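# Unhook the hanging hook and lay it on the mat

## Task

Free the hook that hangs on the vise-clamped hook and set it down lying flat on the mat, away from the vise. The mat is loose and must finish flat with all of it on the table. It fails if, at the end, a gripper still holds any loose object other than the hook, or if the robot carries more than a small share of the hook's weight. It fails if the two hooks hit or squeeze each other hard from one second before separation until contact ends, or extremely hard at any moment. At the moment of separation the hook must be held by one or both grippers and touch nothing except the clamped hook. Anything that stays in place only because the robot holds it does not count.

## Robot and tools

Robot: two six-joint arms, left_arm and right_arm, each with a parallel two-finger gripper. They face each other across the table; left_arm's base is at (-0.083, +0.480, +0.071) m on the +y side, right_arm's at (+0.170, -0.541, +0.052) m. The names do not match the left or right of any image.

Scene frame: origin at the table's centre, +z up, table surface at z = +0.020 m. Result state lines give each gripper's end_effector_position (m) and end_effector_quat_wxyz in this frame, plus linear and angular velocities. That point sits between the finger pads, 3 to 4 cm behind the tips; fingers point along the gripper's +x and close along its y. Printed positions can be inaccurate, more so at long reach.

Joint order, used in every command row and every per-joint list in results: shoulder, elbow, wrist yaw, waist, wrist pitch, wrist roll. Ranges (rad): shoulder 0.000 to 3.142, elbow 0.000 to 2.356, wrist yaw -1.571 to 1.571, waist -3.054 to 3.054, wrist pitch -1.571 to 1.571, wrist roll -3.142 to 3.142. Real ends may differ by 0.010.

A command row is one flat list of 14 numbers, each in [-1, 1]: left_arm's six joint values then its opening, followed by right_arm's six joint values then its opening. Both arms are always included. The joint values are scaled offsets, not angles: 1.0 equals 0.9615 rad for shoulder, elbow and waist, 1.713 for wrist pitch, 1.767 for wrist yaw, 1.728 for wrist roll. The opening is absolute: +1 fully open, empty fingers touch near -0.80, below that nothing changes. Closing from full open takes at least about 0.5 s.

execute_actions(actions): a list of actions; each action is a list of up to 15 rows, one per 1/30 s step, the last row repeated to fill 15 steps. Joint offsets in every row are measured from the angles at the start of that action (for the first action, from the last reported angles), not from the previous row. An action asking a joint more than 0.010 rad beyond its range is rejected for both arms; a malformed action, or a bad first action, rejects the whole call. An empty list just reports state and images.

move(target, speed, blocking): target is one 14-number row as above; its offsets are taken from the Joint positions in the latest result that shows them. All joints travel together to finish at the same time, so grippers follow curves; duration is clamped to 0.5 to 10 s. speed (rad/s, 0.01 to 2, default 0.5) caps the joint with the longest travel. Moves ignore obstacles and the other arm. With blocking=false you get a result after 0.5 s while motion continues; call wait or stop before any new command. The added move: line reports the ending (done, off_target, moving, held, fault), limits=held or limits=none, and the joint furthest from target per arm.

wait(seconds): 0 to 10, holds last commands, returns early when a running move finishes. stop(): brakes a running move; needs braking room; fingers continue. zoom_image(camera, region): region [x0, y0, x1, y1] in pixels, at most 504 by 504, from cam_high, cam_low, cam_left_wrist or cam_right_wrist (all 504x504). read_manual(section): licence texts only. finished_scene(scene): pass the current scene's number once the hook is resting on its own; irreversible.

Results: Joint positions and Joint velocities per arm in the order above, then finger-pad gap in m (0.088 fully open). Joint targets shows what joints are driven toward now. grip_measured gives opening on command scale; to hold, command about 0.07 below it; squeezing reads up to 0.061 narrow. grip_effort_n is motor effort (negative = closing), offset and noisy, saturating near 83 N. Step readings list joint angles; HELD marks steps where an arm was held back. "joint sent to its limit" and "joint command not followed" flag limit clipping and clearance interventions.

Motion limits: each step, targets stay within about 0.21 rad (wrist yaw 0.267, roll 0.228) of measured angles, and gripper motion is capped at 70 mm per step, so big changes need several actions. Friction may leave joints short; recheck after moving.

Avoid: hard contact between hooks near release; the arms colliding; torque faults (load limits N m: waist 17.4, shoulder 21.6, elbow 21.5, wrist pitch 5.67, wrist yaw 5.65, wrist roll 5.3) which freeze an arm 10 s; motor overheating from long holds (warning at 50 °C, fault at 95 °C); dragging the mat off the table; dropping things or pushing anything off. Loose objects may occasionally get nudged. The robot holds its last command while you think.

Each tool is called as name(argument=value, ...), one argument or row to a line, values as JSON.

## Session

execute_actions(
  actions=[],
)

Scene clock: 0.00 s.
left_arm: end_effector_position=(-0.1406, +0.0391, +0.3548) grip_measured=+0.300 grip_effort_n=n/a end_effector_quat_wxyz=(+0.419, +0.391, +0.226, -0.788) end_effector_velocity=(-0.002, -0.000, +0.001) end_effector_angular_velocity=(-0.005, -0.003, +0.002) | right_arm: end_effector_position=(-0.0865, -0.4749, +0.3191) grip_measured=+1.000 grip_effort_n=n/a end_effector_quat_wxyz=(-0.188, -0.509, -0.064, +0.838) end_effector_velocity=(+0.003, -0.003, -0.001) end_effector_angular_velocity=(-0.014, -0.014, +0.011)
Joint names: [shoulder, elbow, wrist yaw, waist, wrist pitch, wrist roll]
Joint positions: left_arm=[ 1.903  2.113  0.343 -0.355 -1.236  0.459  0.054] | right_arm=[ 1.386  1.56  -0.428  1.29  -1.471 -0.8    0.088]
Joint velocities: left_arm=[-0.002 -0.002 -0.007 -0.007  0.007 -0.007 -0.   ] | right_arm=[ 0.002  0.002 -0.007  0.002 -0.022 -0.007  0.   ]
Heat: left arm: hottest wrist yaw 24 °C (+0.0 °C/min); right arm: hottest waist 25 °C (+0.0 °C/min).
Joint targets: left_arm=[1.903 2.113 0.343 -0.355 -1.236 0.459] | right_arm=[1.386 1.560 -0.428 1.290 -1.471 -0.800]

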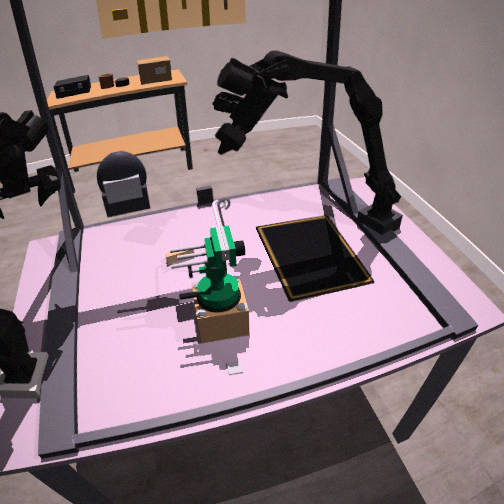

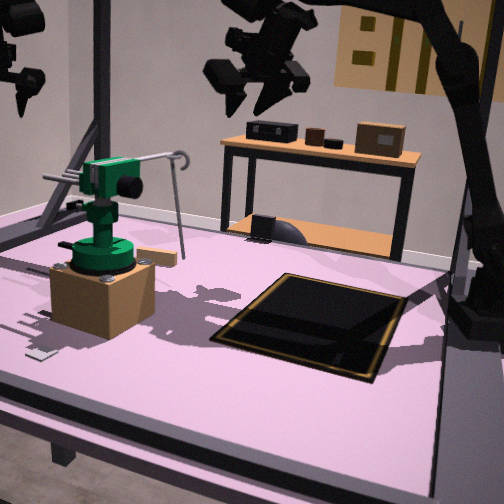

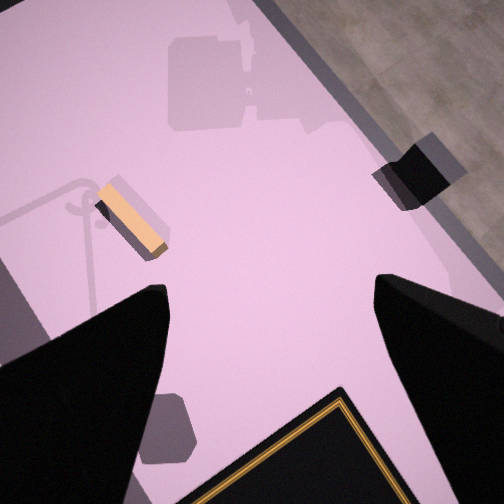

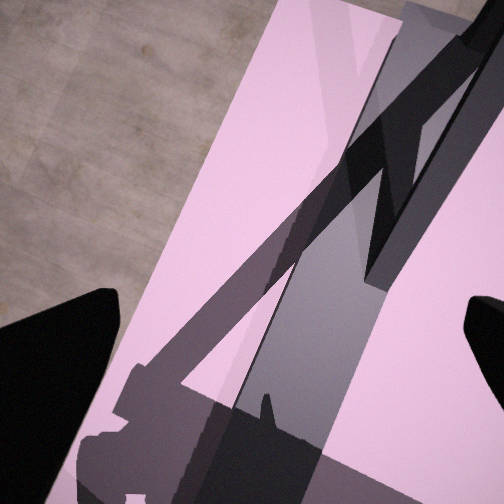

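zoom_image(
  camera="cam_high",
  region=[150, 180, 290, 320],
)

zoom_image(
  camera="cam_low",
  region=[30, 130, 230, 330],
)

Region (150, 180, 290, 320) of cam_high's 504x504 image, scaled by 3.600, with more detail than that image has.

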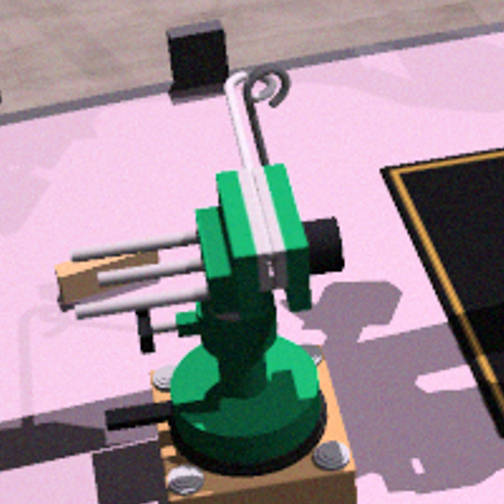

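Region (30, 130, 230, 330) of cam_low's 504x504 image, scaled by 2.520, with more detail than that image has.

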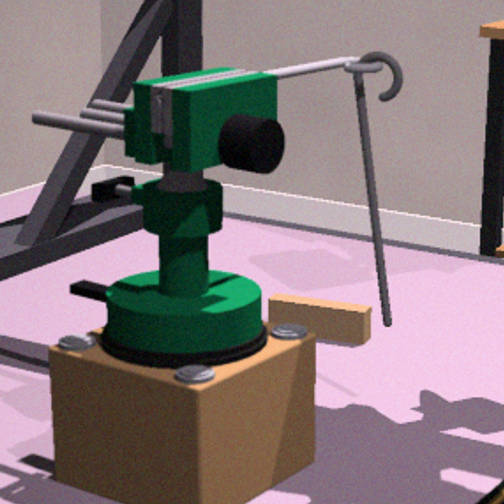

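zoom_image(
  camera="cam_low",
  region=[150, 135, 200, 185],
)

zoom_image(
  camera="cam_high",
  region=[200, 190, 245, 235],
)

Region (150, 135, 200, 185) of cam_low's 504x504 image, scaled by 10.080, with more detail than that image has.

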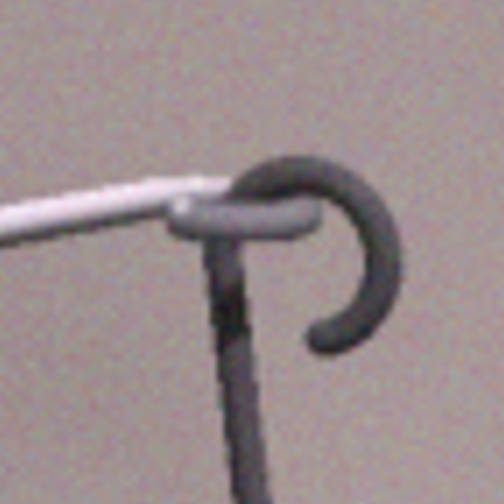

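Region (200, 190, 245, 235) of cam_high's 504x504 image, scaled by 11.200, with more detail than that image has.

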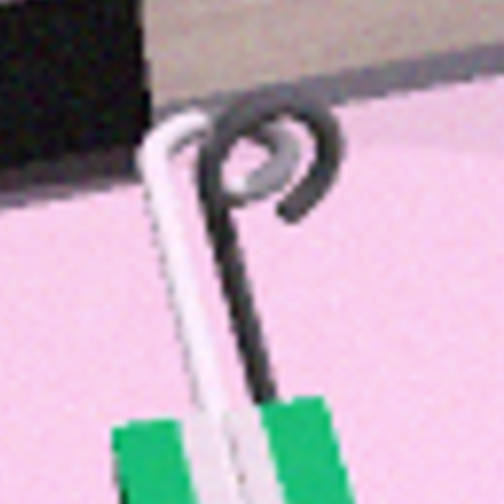

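move(
  target=[-0.67,-1.0,-0.194,0.016,0.49,-0.266,1.0,-0.052,-0.01,0.242,-0.45,0.383,0.463,1.0],
  speed=1.0,
)

Scene clock: 91.50 s.
left_arm: end_effector_position=(-0.0846, +0.0983, +0.3530) grip_measured=+0.983 grip_effort_n=16.0 end_effector_quat_wxyz=(+0.682, +0.179, +0.177, -0.686) end_effector_velocity=(+0.000, +0.001, +0.003) end_effector_angular_velocity=(-0.012, +0.016, +0.015) | right_arm: end_effector_position=(-0.0525, -0.2500, +0.4006) grip_measured=+1.000 grip_effort_n=-3.0 end_effector_quat_wxyz=(+0.422, -0.265, +0.131, +0.857) end_effector_velocity=(+0.004, -0.001, -0.004) end_effector_angular_velocity=(-0.011, -0.021, -0.004)
Joint names: [shoulder, elbow, wrist yaw, waist, wrist pitch, wrist roll]
Joint positions: left_arm=[ 1.268  1.159  0.003 -0.342 -0.401  0.003  0.087] | right_arm=[ 1.342  1.56  -0.005  0.86  -0.818 -0.003  0.088]
Joint velocities: left_arm=[-0.007 -0.002 -0.007 -0.002  0.007 -0.022 -0.   ] | right_arm=[-0.002 -0.002  0.007 -0.002 -0.022 -0.007  0.   ]
Heat: left arm: hottest shoulder 32 °C (+4.0 °C/min); right arm: hottest elbow 28 °C (+2.0 °C/min).
Joint targets: left_arm=[1.259 1.152 0.000 -0.340 -0.397 -0.001] | right_arm=[1.336 1.551 -0.000 0.858 -0.815 0.000]
move: done; limits=none; left_arm: farthest joint: the shoulder, 0.010 radians from its target (0.644 radians at the start); right_arm: farthest joint: the elbow, 0.010 radians from its target (0.010 radians at the start)

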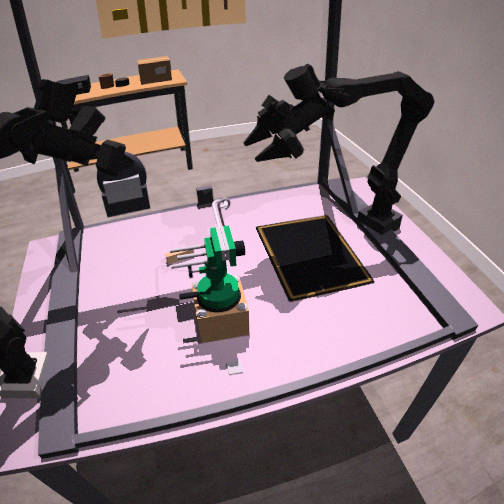

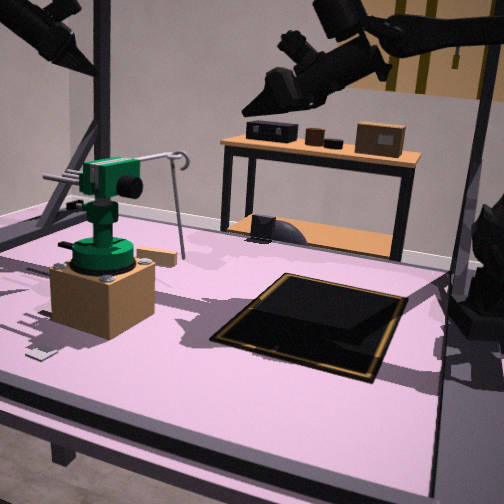

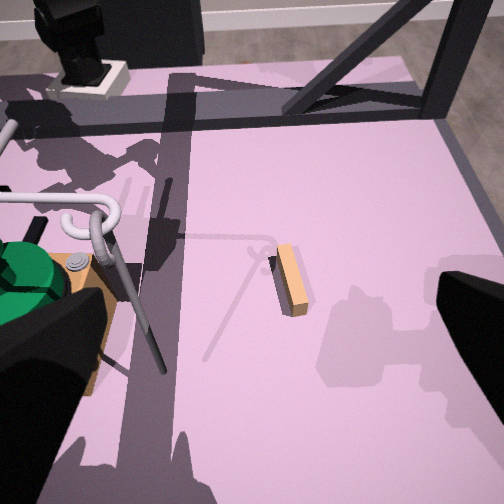

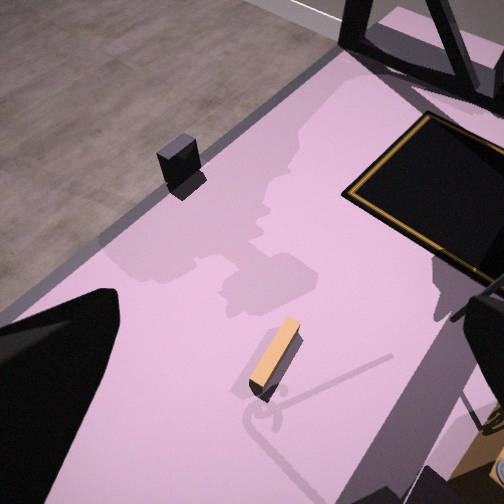

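zoom_image(
  camera="cam_left_wrist",
  region=[40, 170, 160, 290],
)

Region (40, 170, 160, 290) of cam_left_wrist's 504x504 image, scaled by 4.200, with more detail than that image has.

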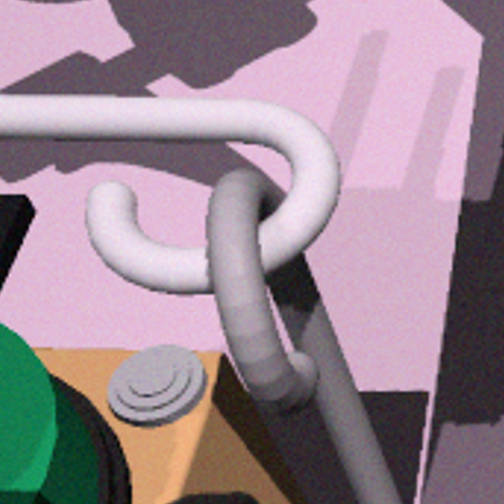

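move(
  target=[0,0,0,0,0,0,1.0,0.219,0,0,-0.367,0.065,0,1.0],
  speed=0.8,
)

Scene clock: 158.70 s.
left_arm: end_effector_position=(-0.0846, +0.0982, +0.3531) grip_measured=+0.983 grip_effort_n=16.0 end_effector_quat_wxyz=(+0.682, +0.179, +0.177, -0.686) end_effector_velocity=(+0.002, +0.001, -0.002) end_effector_angular_velocity=(+0.007, +0.003, +0.012) | right_arm: end_effector_position=(+0.0438, -0.1347, +0.3423) grip_measured=+1.000 grip_effort_n=-3.5 end_effector_quat_wxyz=(+0.556, -0.274, +0.202, +0.758) end_effector_velocity=(+0.001, -0.004, -0.004) end_effector_angular_velocity=(-0.021, -0.007, +0.008)
Joint names: [shoulder, elbow, wrist yaw, waist, wrist pitch, wrist roll]
Joint positions: left_arm=[ 1.268  1.159  0.003 -0.342 -0.401  0.003  0.087] | right_arm=[ 1.548  1.56  -0.005  0.509 -0.708 -0.003  0.088]
Joint velocities: left_arm=[-0.002 -0.002 -0.007  0.002 -0.007 -0.007 -0.   ] | right_arm=[-0.002 -0.002 -0.007 -0.002 -0.022 -0.007  0.   ]
Heat: left arm: hottest wrist pitch 31 °C (+0.0 °C/min); right arm: hottest shoulder 29 °C (+1.0 °C/min).
Joint targets: left_arm=[1.268 1.159 0.003 -0.342 -0.401 0.003] | right_arm=[1.553 1.560 -0.005 0.507 -0.707 -0.003]
move: done; limits=none; left_arm: farthest joint: the waist, 0.000 radians from its target (0.000 radians at the start); right_arm: farthest joint: the shoulder, 0.005 radians from its target (0.210 radians at the start)

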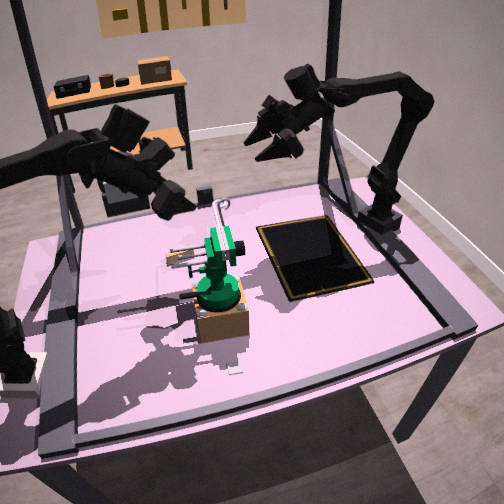

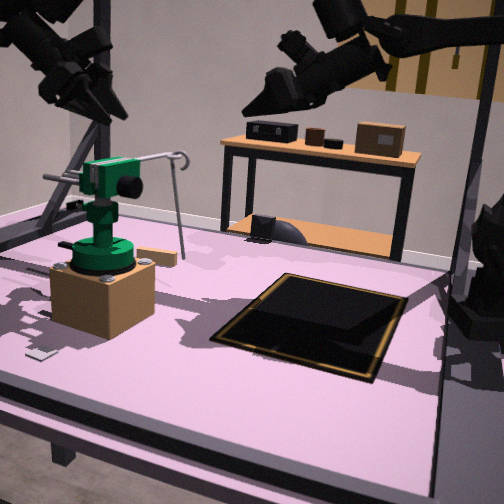

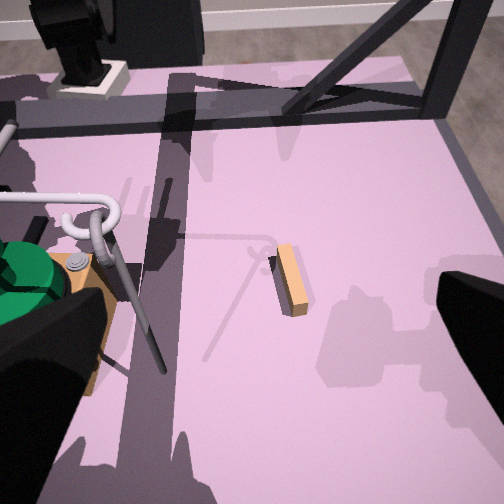

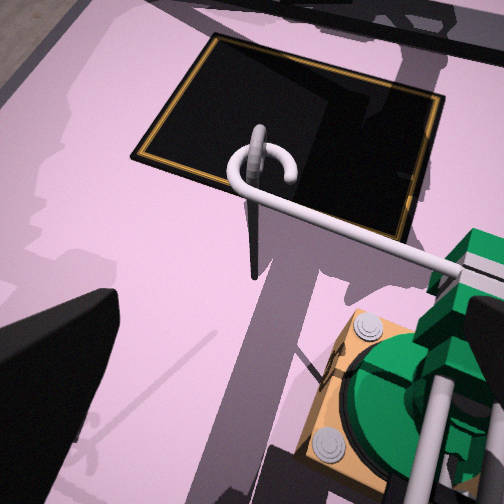

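zoom_image(
  camera="cam_left_wrist",
  region=[20, 0, 160, 140],
)

zoom_image(
  camera="cam_right_wrist",
  region=[200, 110, 330, 240],
)

Region (20, 0, 160, 140) of cam_left_wrist's 504x504 image, scaled by 3.600, with more detail than that image has.

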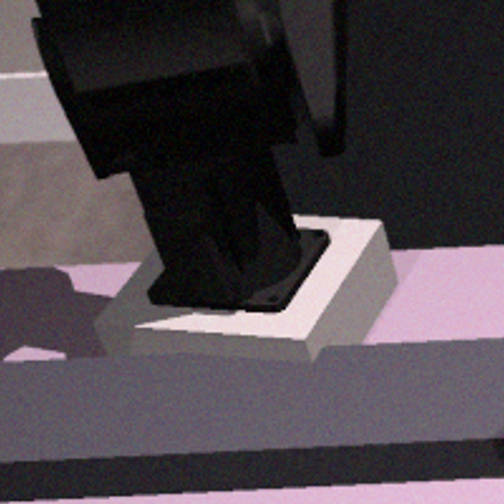

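Region (200, 110, 330, 240) of cam_right_wrist's 504x504 image, scaled by 3.877, with more detail than that image has.

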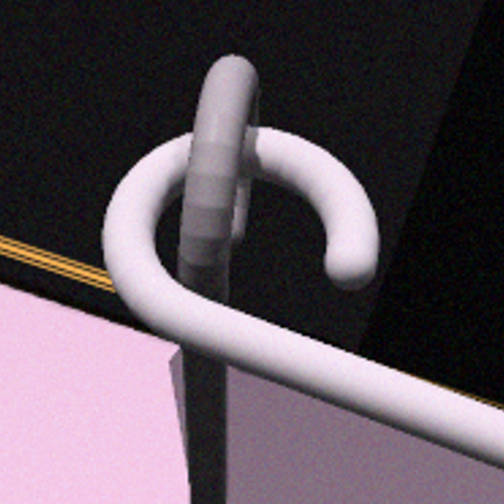

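move(
  target=[0.553,0.147,-0.868,-0.424,0.526,0.062,1.0,0,0,0,0,0,0,1.0],
  speed=1.2,
)

Scene clock: 257.50 s.
left_arm: end_effector_position=(-0.1026, +0.0571, +0.3657) grip_measured=+0.984 grip_effort_n=15.1 end_effector_quat_wxyz=(+0.973, +0.056, -0.013, -0.223) end_effector_velocity=(+0.000, +0.002, +0.003) end_effector_angular_velocity=(-0.031, +0.014, +0.005) | right_arm: end_effector_position=(+0.0438, -0.1347, +0.3423) grip_measured=+1.000 grip_effort_n=-3.5 end_effector_quat_wxyz=(+0.556, -0.274, +0.202, +0.758) end_effector_velocity=(+0.004, +0.001, -0.003) end_effector_angular_velocity=(-0.009, -0.013, -0.008)
Joint names: [shoulder, elbow, wrist yaw, waist, wrist pitch, wrist roll]
Joint positions: left_arm=[ 1.793  1.289 -1.528 -0.748  0.497  0.106  0.087] | right_arm=[ 1.548  1.56  -0.005  0.509 -0.708 -0.003  0.088]
Joint velocities: left_arm=[-0.007 -0.002 -0.007 -0.002  0.007 -0.022 -0.   ] | right_arm=[ 0.002 -0.002  0.007 -0.007 -0.007 -0.007  0.   ]
Heat: left arm: hottest elbow 31 °C (+0.0 °C/min); right arm: hottest shoulder 31 °C (+1.0 °C/min).
Joint targets: left_arm=[1.800 1.300 -1.531 -0.750 0.500 0.110] | right_arm=[1.548 1.560 -0.005 0.509 -0.708 -0.003]
move: off_target (left_arm); limits=none; left_arm: farthest joint: the elbow, 0.012 radians from its target (0.141 radians at the start); right_arm: farthest joint: the waist, 0.000 radians from its target (0.000 radians at the start)

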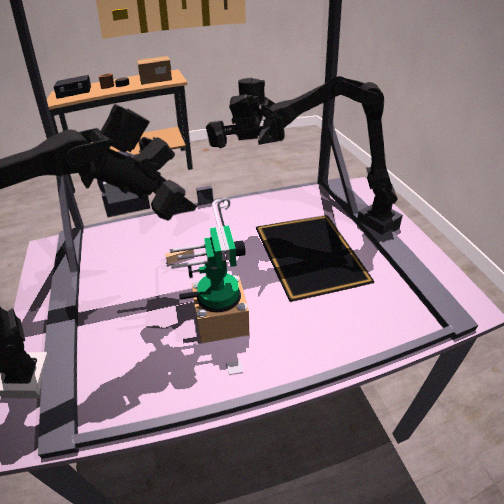

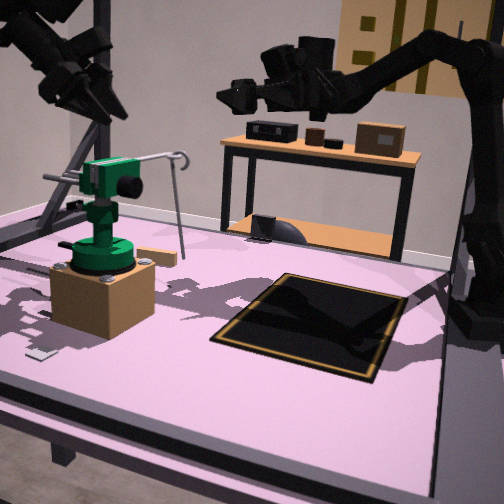

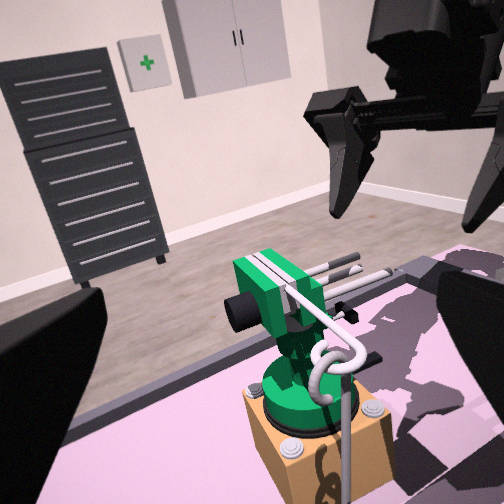

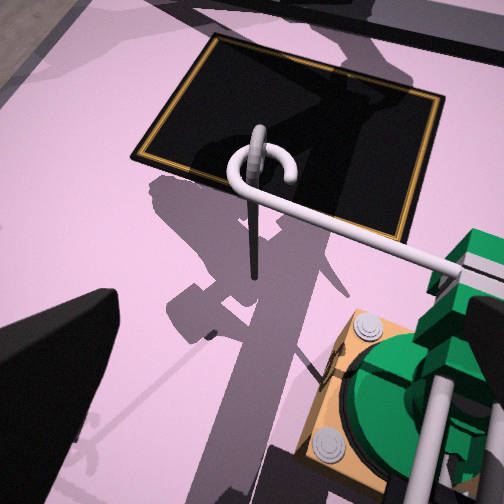

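move(
  target=[0.572,0.057,-0.001,0.071,0.293,0.002,1.0,0,0,0,0,0,0,1.0],
  speed=0.8,
)

Scene clock: 263.27 s.
left_arm: end_effector_position=(-0.0955, -0.0035, +0.1896) grip_measured=+0.984 grip_effort_n=15.1 end_effector_quat_wxyz=(+0.980, +0.056, -0.011, -0.190) end_effector_velocity=(-0.000, +0.002, -0.001) end_effector_angular_velocity=(-0.005, +0.001, +0.005) | right_arm: end_effector_position=(+0.0438, -0.1347, +0.3423) grip_measured=+1.000 grip_effort_n=-3.0 end_effector_quat_wxyz=(+0.556, -0.274, +0.202, +0.758) end_effector_velocity=(+0.003, -0.001, -0.003) end_effector_angular_velocity=(-0.012, -0.003, -0.013)
Joint names: [shoulder, elbow, wrist yaw, waist, wrist pitch, wrist roll]
Joint positions: left_arm=[ 2.338  1.335 -1.528 -0.681  0.995  0.106  0.087] | right_arm=[ 1.548  1.56  -0.005  0.509 -0.708 -0.003  0.088]
Joint velocities: left_arm=[ 0.002 -0.007 -0.007 -0.002  0.022  0.007 -0.   ] | right_arm=[-0.002 -0.007  0.007 -0.002 -0.007  0.007  0.   ]
Heat: left arm: hottest elbow 31 °C (+0.0 °C/min); right arm: hottest shoulder 31 °C (+1.0 °C/min).
Joint targets: left_arm=[2.343 1.343 -1.530 -0.680 0.999 0.110] | right_arm=[1.548 1.560 -0.005 0.509 -0.708 -0.003]
move: done; limits=none; left_arm: farthest joint: the elbow, 0.009 radians from its target (0.055 radians at the start); right_arm: farthest joint: the waist, 0.000 radians from its target (0.000 radians at the start)

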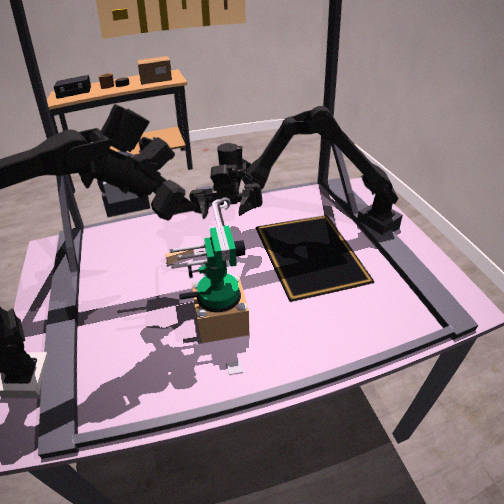

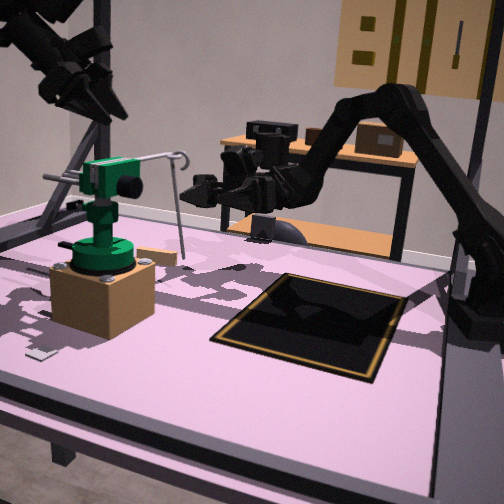

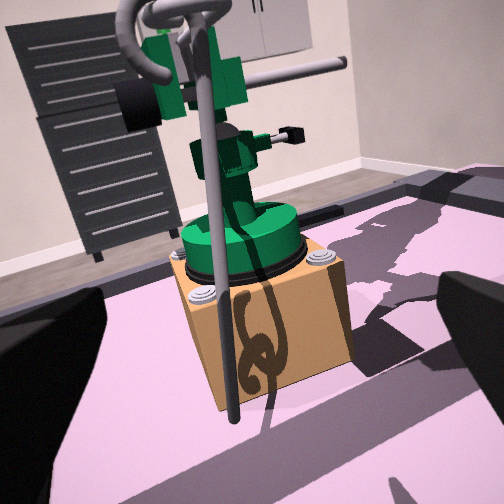

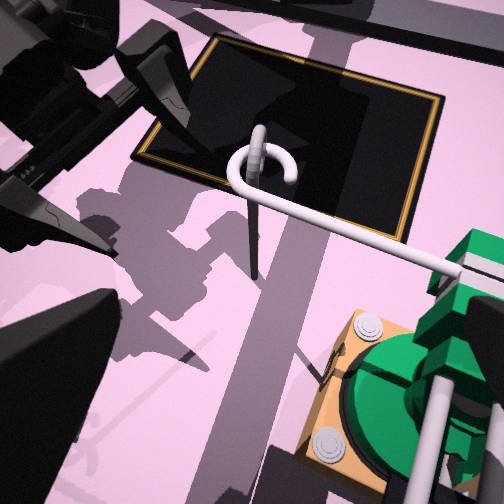

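zoom_image(
  camera="cam_right_wrist",
  region=[80, 90, 300, 310],
)

Region (80, 90, 300, 310) of cam_right_wrist's 504x504 image, scaled by 2.291, with more detail than that image has.

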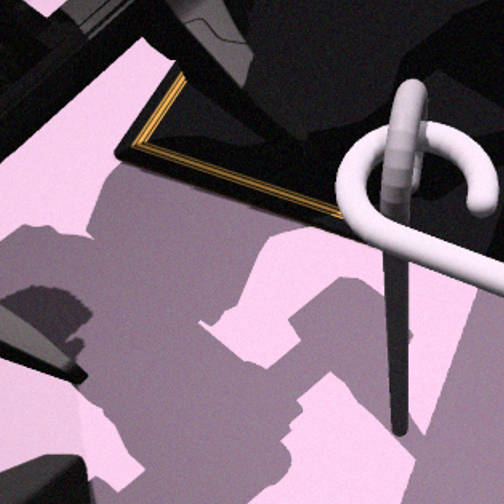

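move(
  target=[0.0504,0.0972,0,0.074,-0.022,0.002,1.0,0,0,0,0,0,0,1.0],
  speed=0.3,
)

Scene clock: 289.97 s.
left_arm: end_effector_position=(-0.0648, -0.0173, +0.1911) grip_measured=+0.984 grip_effort_n=15.1 end_effector_quat_wxyz=(+0.986, +0.053, -0.008, -0.155) end_effector_velocity=(-0.001, +0.001, -0.000) end_effector_angular_velocity=(+0.000, +0.000, +0.005) | right_arm: end_effector_position=(+0.0438, -0.1347, +0.3423) grip_measured=+1.000 grip_effort_n=-3.5 end_effector_quat_wxyz=(+0.556, -0.274, +0.202, +0.758) end_effector_velocity=(+0.000, -0.002, -0.001) end_effector_angular_velocity=(-0.007, -0.003, +0.008)
Joint names: [shoulder, elbow, wrist yaw, waist, wrist pitch, wrist roll]
Joint positions: left_arm=[ 2.377  1.418 -1.528 -0.609  0.959  0.106  0.087] | right_arm=[ 1.548  1.56  -0.005  0.509 -0.708 -0.003  0.088]
Joint velocities: left_arm=[-0.002 -0.002 -0.007 -0.002 -0.007 -0.007 -0.   ] | right_arm=[-0.002 -0.002 -0.007 -0.002 -0.007 -0.007  0.   ]
Heat: left arm: hottest shoulder 33 °C (+2.0 °C/min); right arm: hottest shoulder 32 °C (+1.0 °C/min).
Joint targets: left_arm=[2.387 1.429 -1.528 -0.610 0.957 0.110] | right_arm=[1.548 1.560 -0.005 0.509 -0.708 -0.003]
move: off_target (left_arm); limits=none; left_arm: farthest joint: the elbow, 0.011 radians from its target (0.093 radians at the start); right_arm: farthest joint: the waist, 0.000 radians from its target (0.000 radians at the start)

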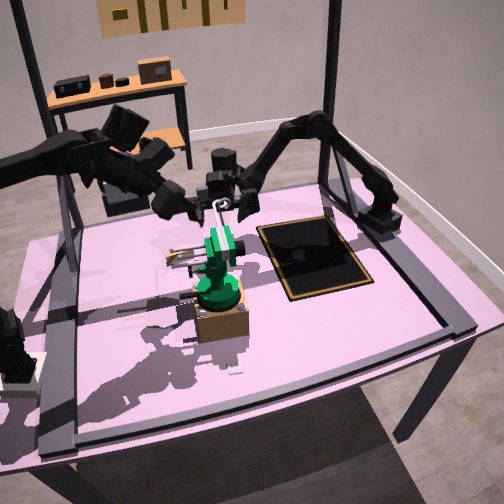

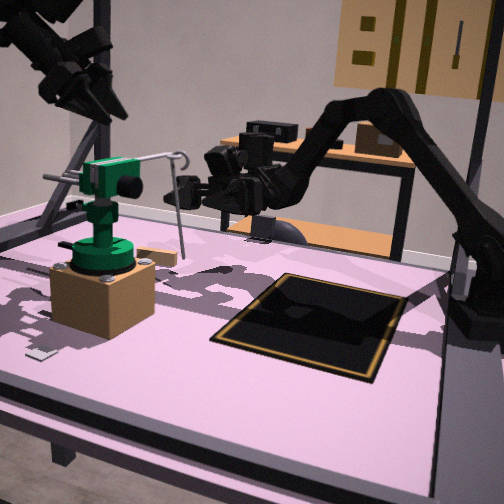

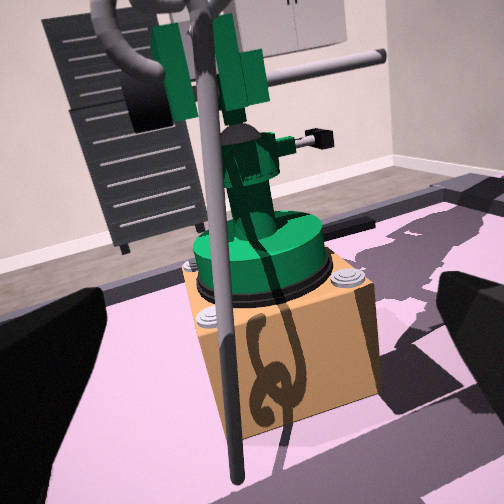

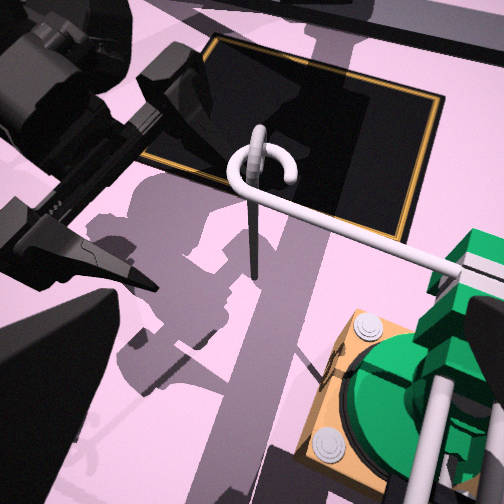

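move(
  target=[0,0,0,0.064,0,0,1.0,0,0,0,0,0,0,1.0],
  speed=0.15,
)

Scene clock: 301.43 s.
left_arm: end_effector_position=(-0.0343, -0.0152, +0.1909) grip_measured=+0.984 grip_effort_n=14.7 end_effector_quat_wxyz=(+0.991, +0.053, -0.007, -0.125) end_effector_velocity=(-0.003, +0.001, -0.002) end_effector_angular_velocity=(-0.009, +0.003, +0.000) | right_arm: end_effector_position=(+0.0438, -0.1347, +0.3423) grip_measured=+1.000 grip_effort_n=-3.5 end_effector_quat_wxyz=(+0.556, -0.274, +0.202, +0.758) end_effector_velocity=(-0.000, +0.000, +0.001) end_effector_angular_velocity=(+0.007, +0.001, +0.008)
Joint names: [shoulder, elbow, wrist yaw, waist, wrist pitch, wrist roll]
Joint positions: left_arm=[ 2.378  1.418 -1.528 -0.548  0.959  0.106  0.087] | right_arm=[ 1.548  1.56  -0.005  0.509 -0.708 -0.003  0.088]
Joint velocities: left_arm=[ 0.002 -0.002 -0.007 -0.007 -0.007 -0.022 -0.   ] | right_arm=[-0.002 -0.002 -0.007 -0.002  0.007 -0.007  0.   ]
Heat: left arm: hottest shoulder 35 °C (+4.0 °C/min); right arm: hottest shoulder 32 °C (+1.0 °C/min).
Joint targets: left_arm=[2.377 1.418 -1.528 -0.548 0.959 0.106] | right_arm=[1.548 1.560 -0.005 0.509 -0.708 -0.003]
move: done; limits=none; left_arm: farthest joint: the shoulder, 0.001 radians from its target (0.001 radians at the start); right_arm: farthest joint: the waist, 0.000 radians from its target (0.000 radians at the start)

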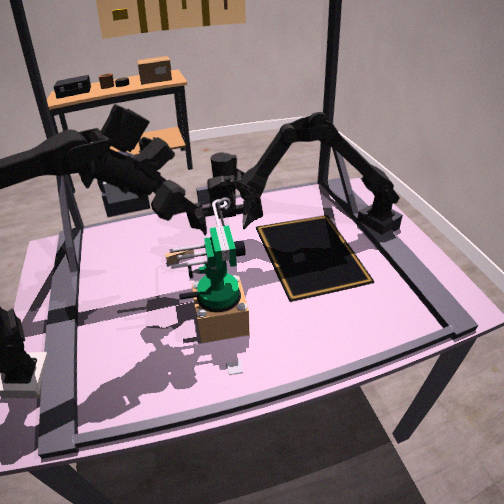

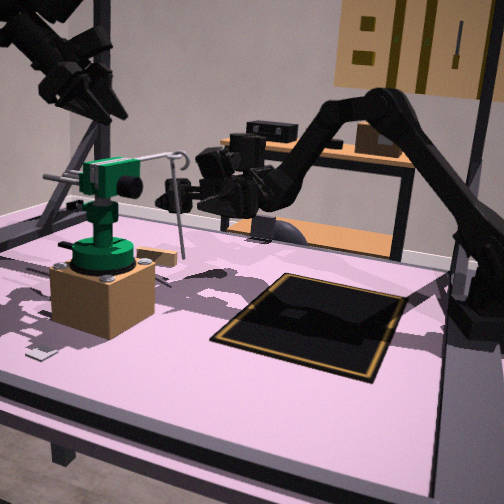

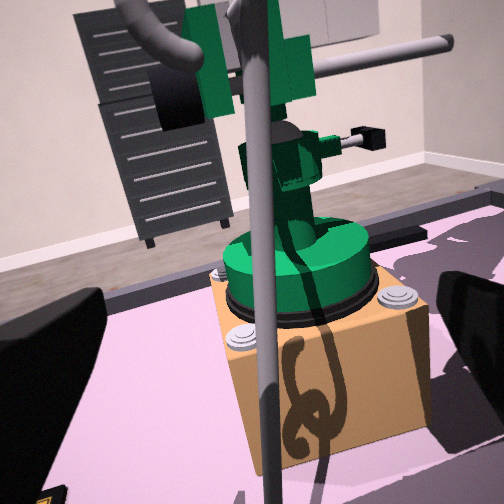

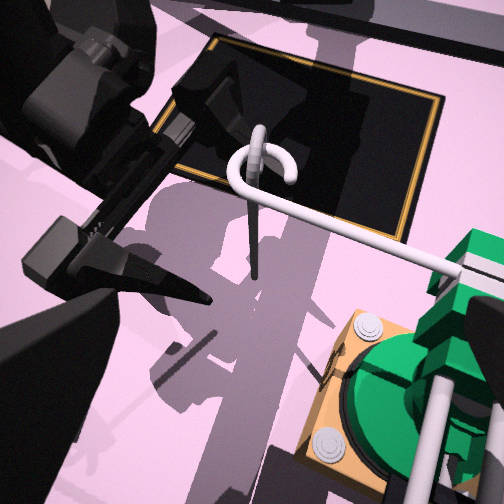

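execute_actions(
  actions=[
    [[0,0,0,0,0,0,-0.3,0,0,0,0,0,0,1.0]],
  ],
)

Scene clock: 304.93 s.
left_arm: end_effector_position=(-0.0343, -0.0152, +0.1909) grip_measured=-0.288 grip_effort_n=-16.0 end_effector_quat_wxyz=(+0.991, +0.053, -0.007, -0.125) end_effector_velocity=(-0.000, +0.004, -0.000) end_effector_angular_velocity=(+0.000, +0.000, +0.020) | right_arm: end_effector_position=(+0.0438, -0.1347, +0.3423) grip_measured=+1.000 grip_effort_n=-3.5 end_effector_quat_wxyz=(+0.556, -0.274, +0.202, +0.758) end_effector_velocity=(+0.000, -0.001, +0.001) end_effector_angular_velocity=(-0.002, -0.002, +0.008)
Joint names: [shoulder, elbow, wrist yaw, waist, wrist pitch, wrist roll]
Joint positions: left_arm=[ 2.378  1.418 -1.528 -0.548  0.959  0.106  0.025] | right_arm=[ 1.548  1.56  -0.005  0.509 -0.708 -0.003  0.088]
Joint velocities: left_arm=[-0.002 -0.002 -0.022 -0.002 -0.007 -0.007 -0.008] | right_arm=[-0.002  0.002 -0.007 -0.002 -0.007 -0.007  0.   ]
Heat: left arm: hottest shoulder 35 °C (+4.1 °C/min); right arm: hottest shoulder 32 °C (+1.0 °C/min).
Joint targets: left_arm=[2.378 1.418 -1.528 -0.548 0.959 0.106] | right_arm=[1.548 1.560 -0.005 0.509 -0.708 -0.003]
Step readings (joint positions):
0: left_arm=[2.378 1.418 -1.528 -0.548 0.959 0.106] | right_arm=[1.548 1.560 -0.005 0.509 -0.708 -0.003]
1: left_arm=[2.378 1.418 -1.528 -0.548 0.959 0.106] | right_arm=[1.548 1.560 -0.005 0.509 -0.708 -0.003]
2: left_arm=[2.378 1.418 -1.528 -0.548 0.959 0.106] | right_arm=[1.548 1.560 -0.005 0.509 -0.708 -0.003]
4: left_arm=[2.378 1.418 -1.528 -0.548 0.959 0.106] | right_arm=[1.548 1.560 -0.005 0.509 -0.708 -0.003]
8: left_arm=[2.378 1.418 -1.528 -0.548 0.959 0.106] | right_arm=[1.548 1.560 -0.005 0.509 -0.708 -0.003]
15: Joint positions above

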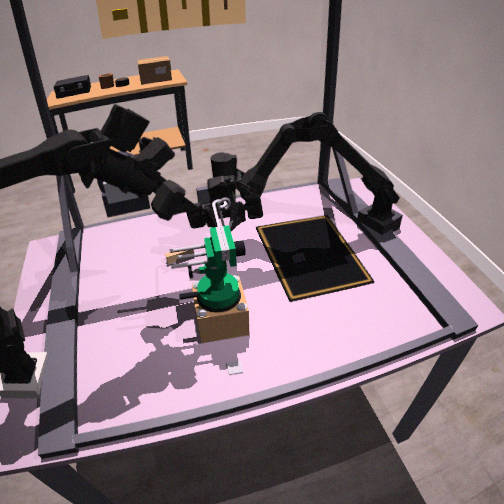

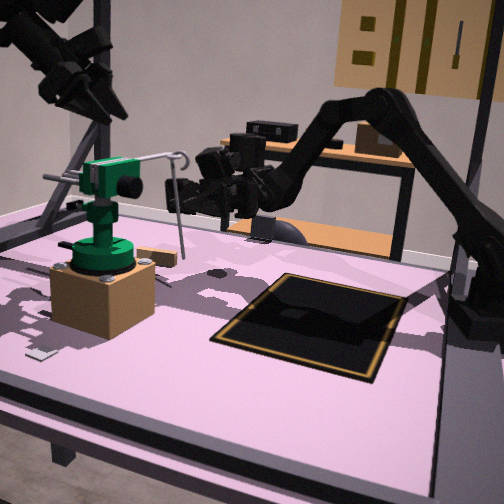

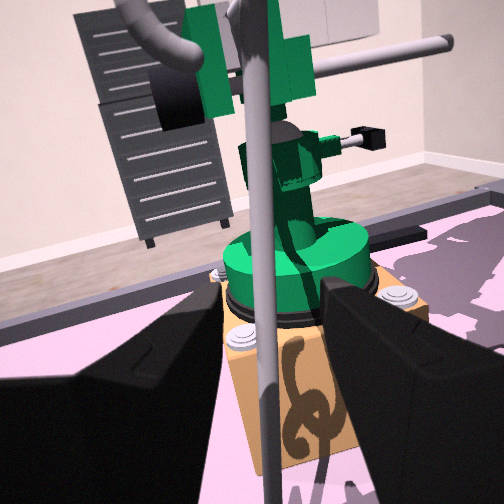

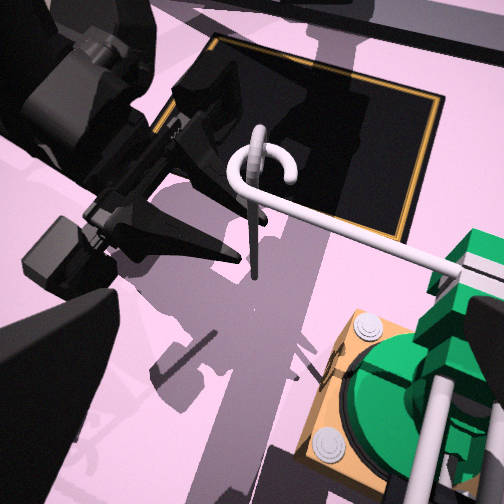

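zoom_image(
  camera="cam_right_wrist",
  region=[190, 150, 330, 290],
)

zoom_image(
  camera="cam_low",
  region=[130, 140, 260, 270],
)

Region (190, 150, 330, 290) of cam_right_wrist's 504x504 image, scaled by 3.600, with more detail than that image has.

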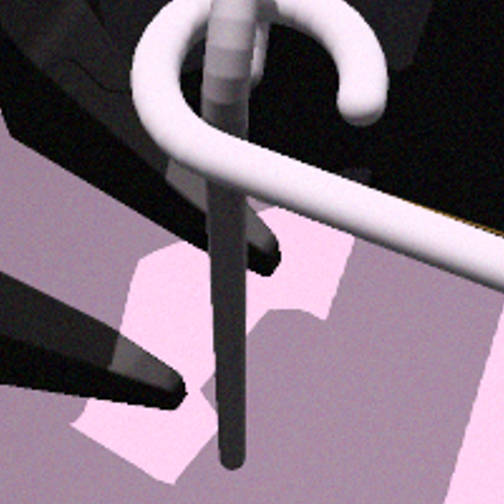

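Region (130, 140, 260, 270) of cam_low's 504x504 image, scaled by 3.877, with more detail than that image has.

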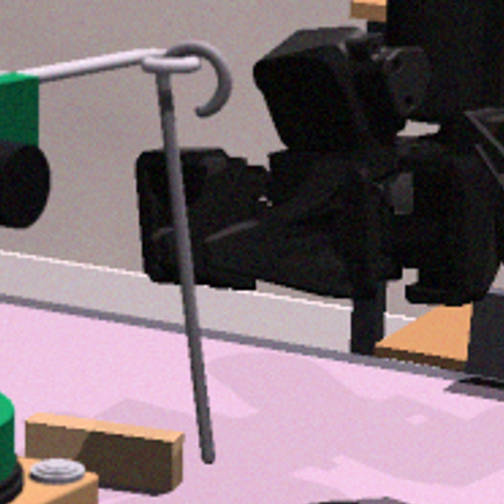

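zoom_image(
  camera="cam_left_wrist",
  region=[200, 230, 340, 370],
)

Region (200, 230, 340, 370) of cam_left_wrist's 504x504 image, scaled by 3.600, with more detail than that image has.

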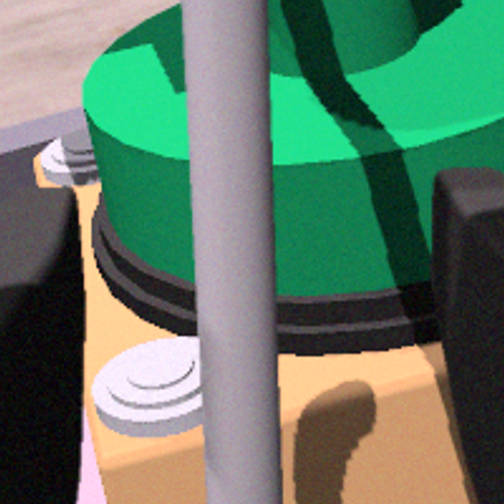

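move(
  target=[0,0,0,0.017,0,0,-0.3,0,0,0,0,0,0,1.0],
  speed=0.05,
)

Scene clock: 332.97 s.
left_arm: end_effector_position=(-0.0271, -0.0145, +0.1909) grip_measured=-0.297 grip_effort_n=-17.0 end_effector_quat_wxyz=(+0.992, +0.053, -0.006, -0.118) end_effector_velocity=(-0.003, +0.001, +0.002) end_effector_angular_velocity=(-0.019, +0.005, +0.000) | right_arm: end_effector_position=(+0.0438, -0.1347, +0.3423) grip_measured=+1.000 grip_effort_n=-3.0 end_effector_quat_wxyz=(+0.556, -0.274, +0.202, +0.758) end_effector_velocity=(+0.000, -0.001, +0.001) end_effector_angular_velocity=(-0.002, -0.002, +0.008)
Joint names: [shoulder, elbow, wrist yaw, waist, wrist pitch, wrist roll]
Joint positions: left_arm=[ 2.378  1.418 -1.528 -0.533  0.959  0.106  0.024] | right_arm=[ 1.548  1.56  -0.005  0.509 -0.708 -0.003  0.088]
Joint velocities: left_arm=[-0.007 -0.002 -0.007 -0.007 -0.007 -0.022 -0.   ] | right_arm=[-0.002  0.002 -0.007 -0.002 -0.007 -0.007  0.   ]
Heat: left arm: hottest shoulder 39 °C (+8.0 °C/min); right arm: hottest shoulder 32 °C (+0.0 °C/min).
Joint targets: left_arm=[2.378 1.418 -1.528 -0.531 0.959 0.106] | right_arm=[1.548 1.560 -0.005 0.509 -0.708 -0.003]
move: done; limits=none; left_arm: farthest joint: the waist, 0.002 radians from its target (0.016 radians at the start); right_arm: farthest joint: the waist, 0.000 radians from its target (0.000 radians at the start)

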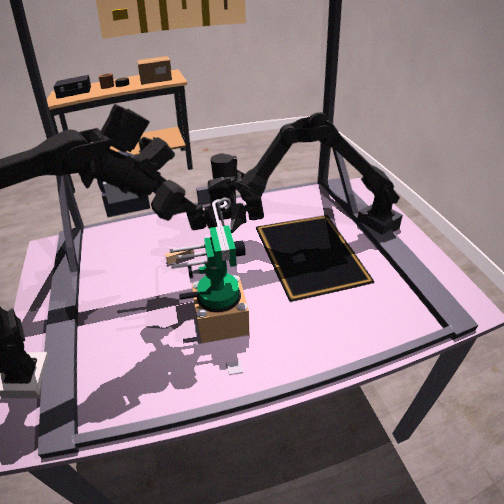

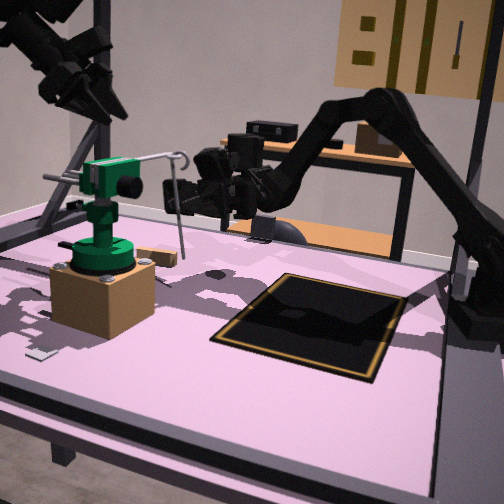

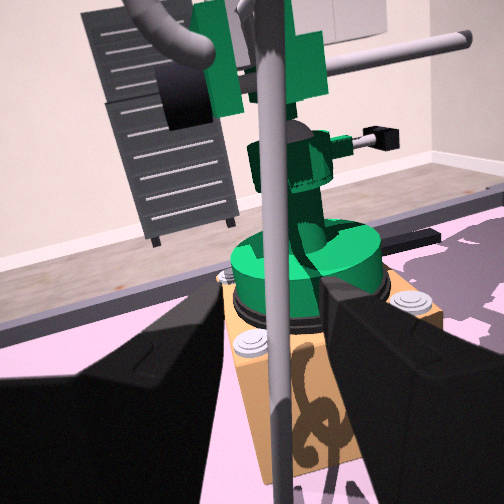

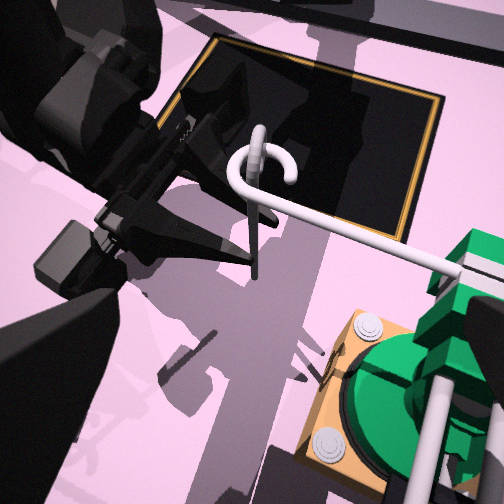

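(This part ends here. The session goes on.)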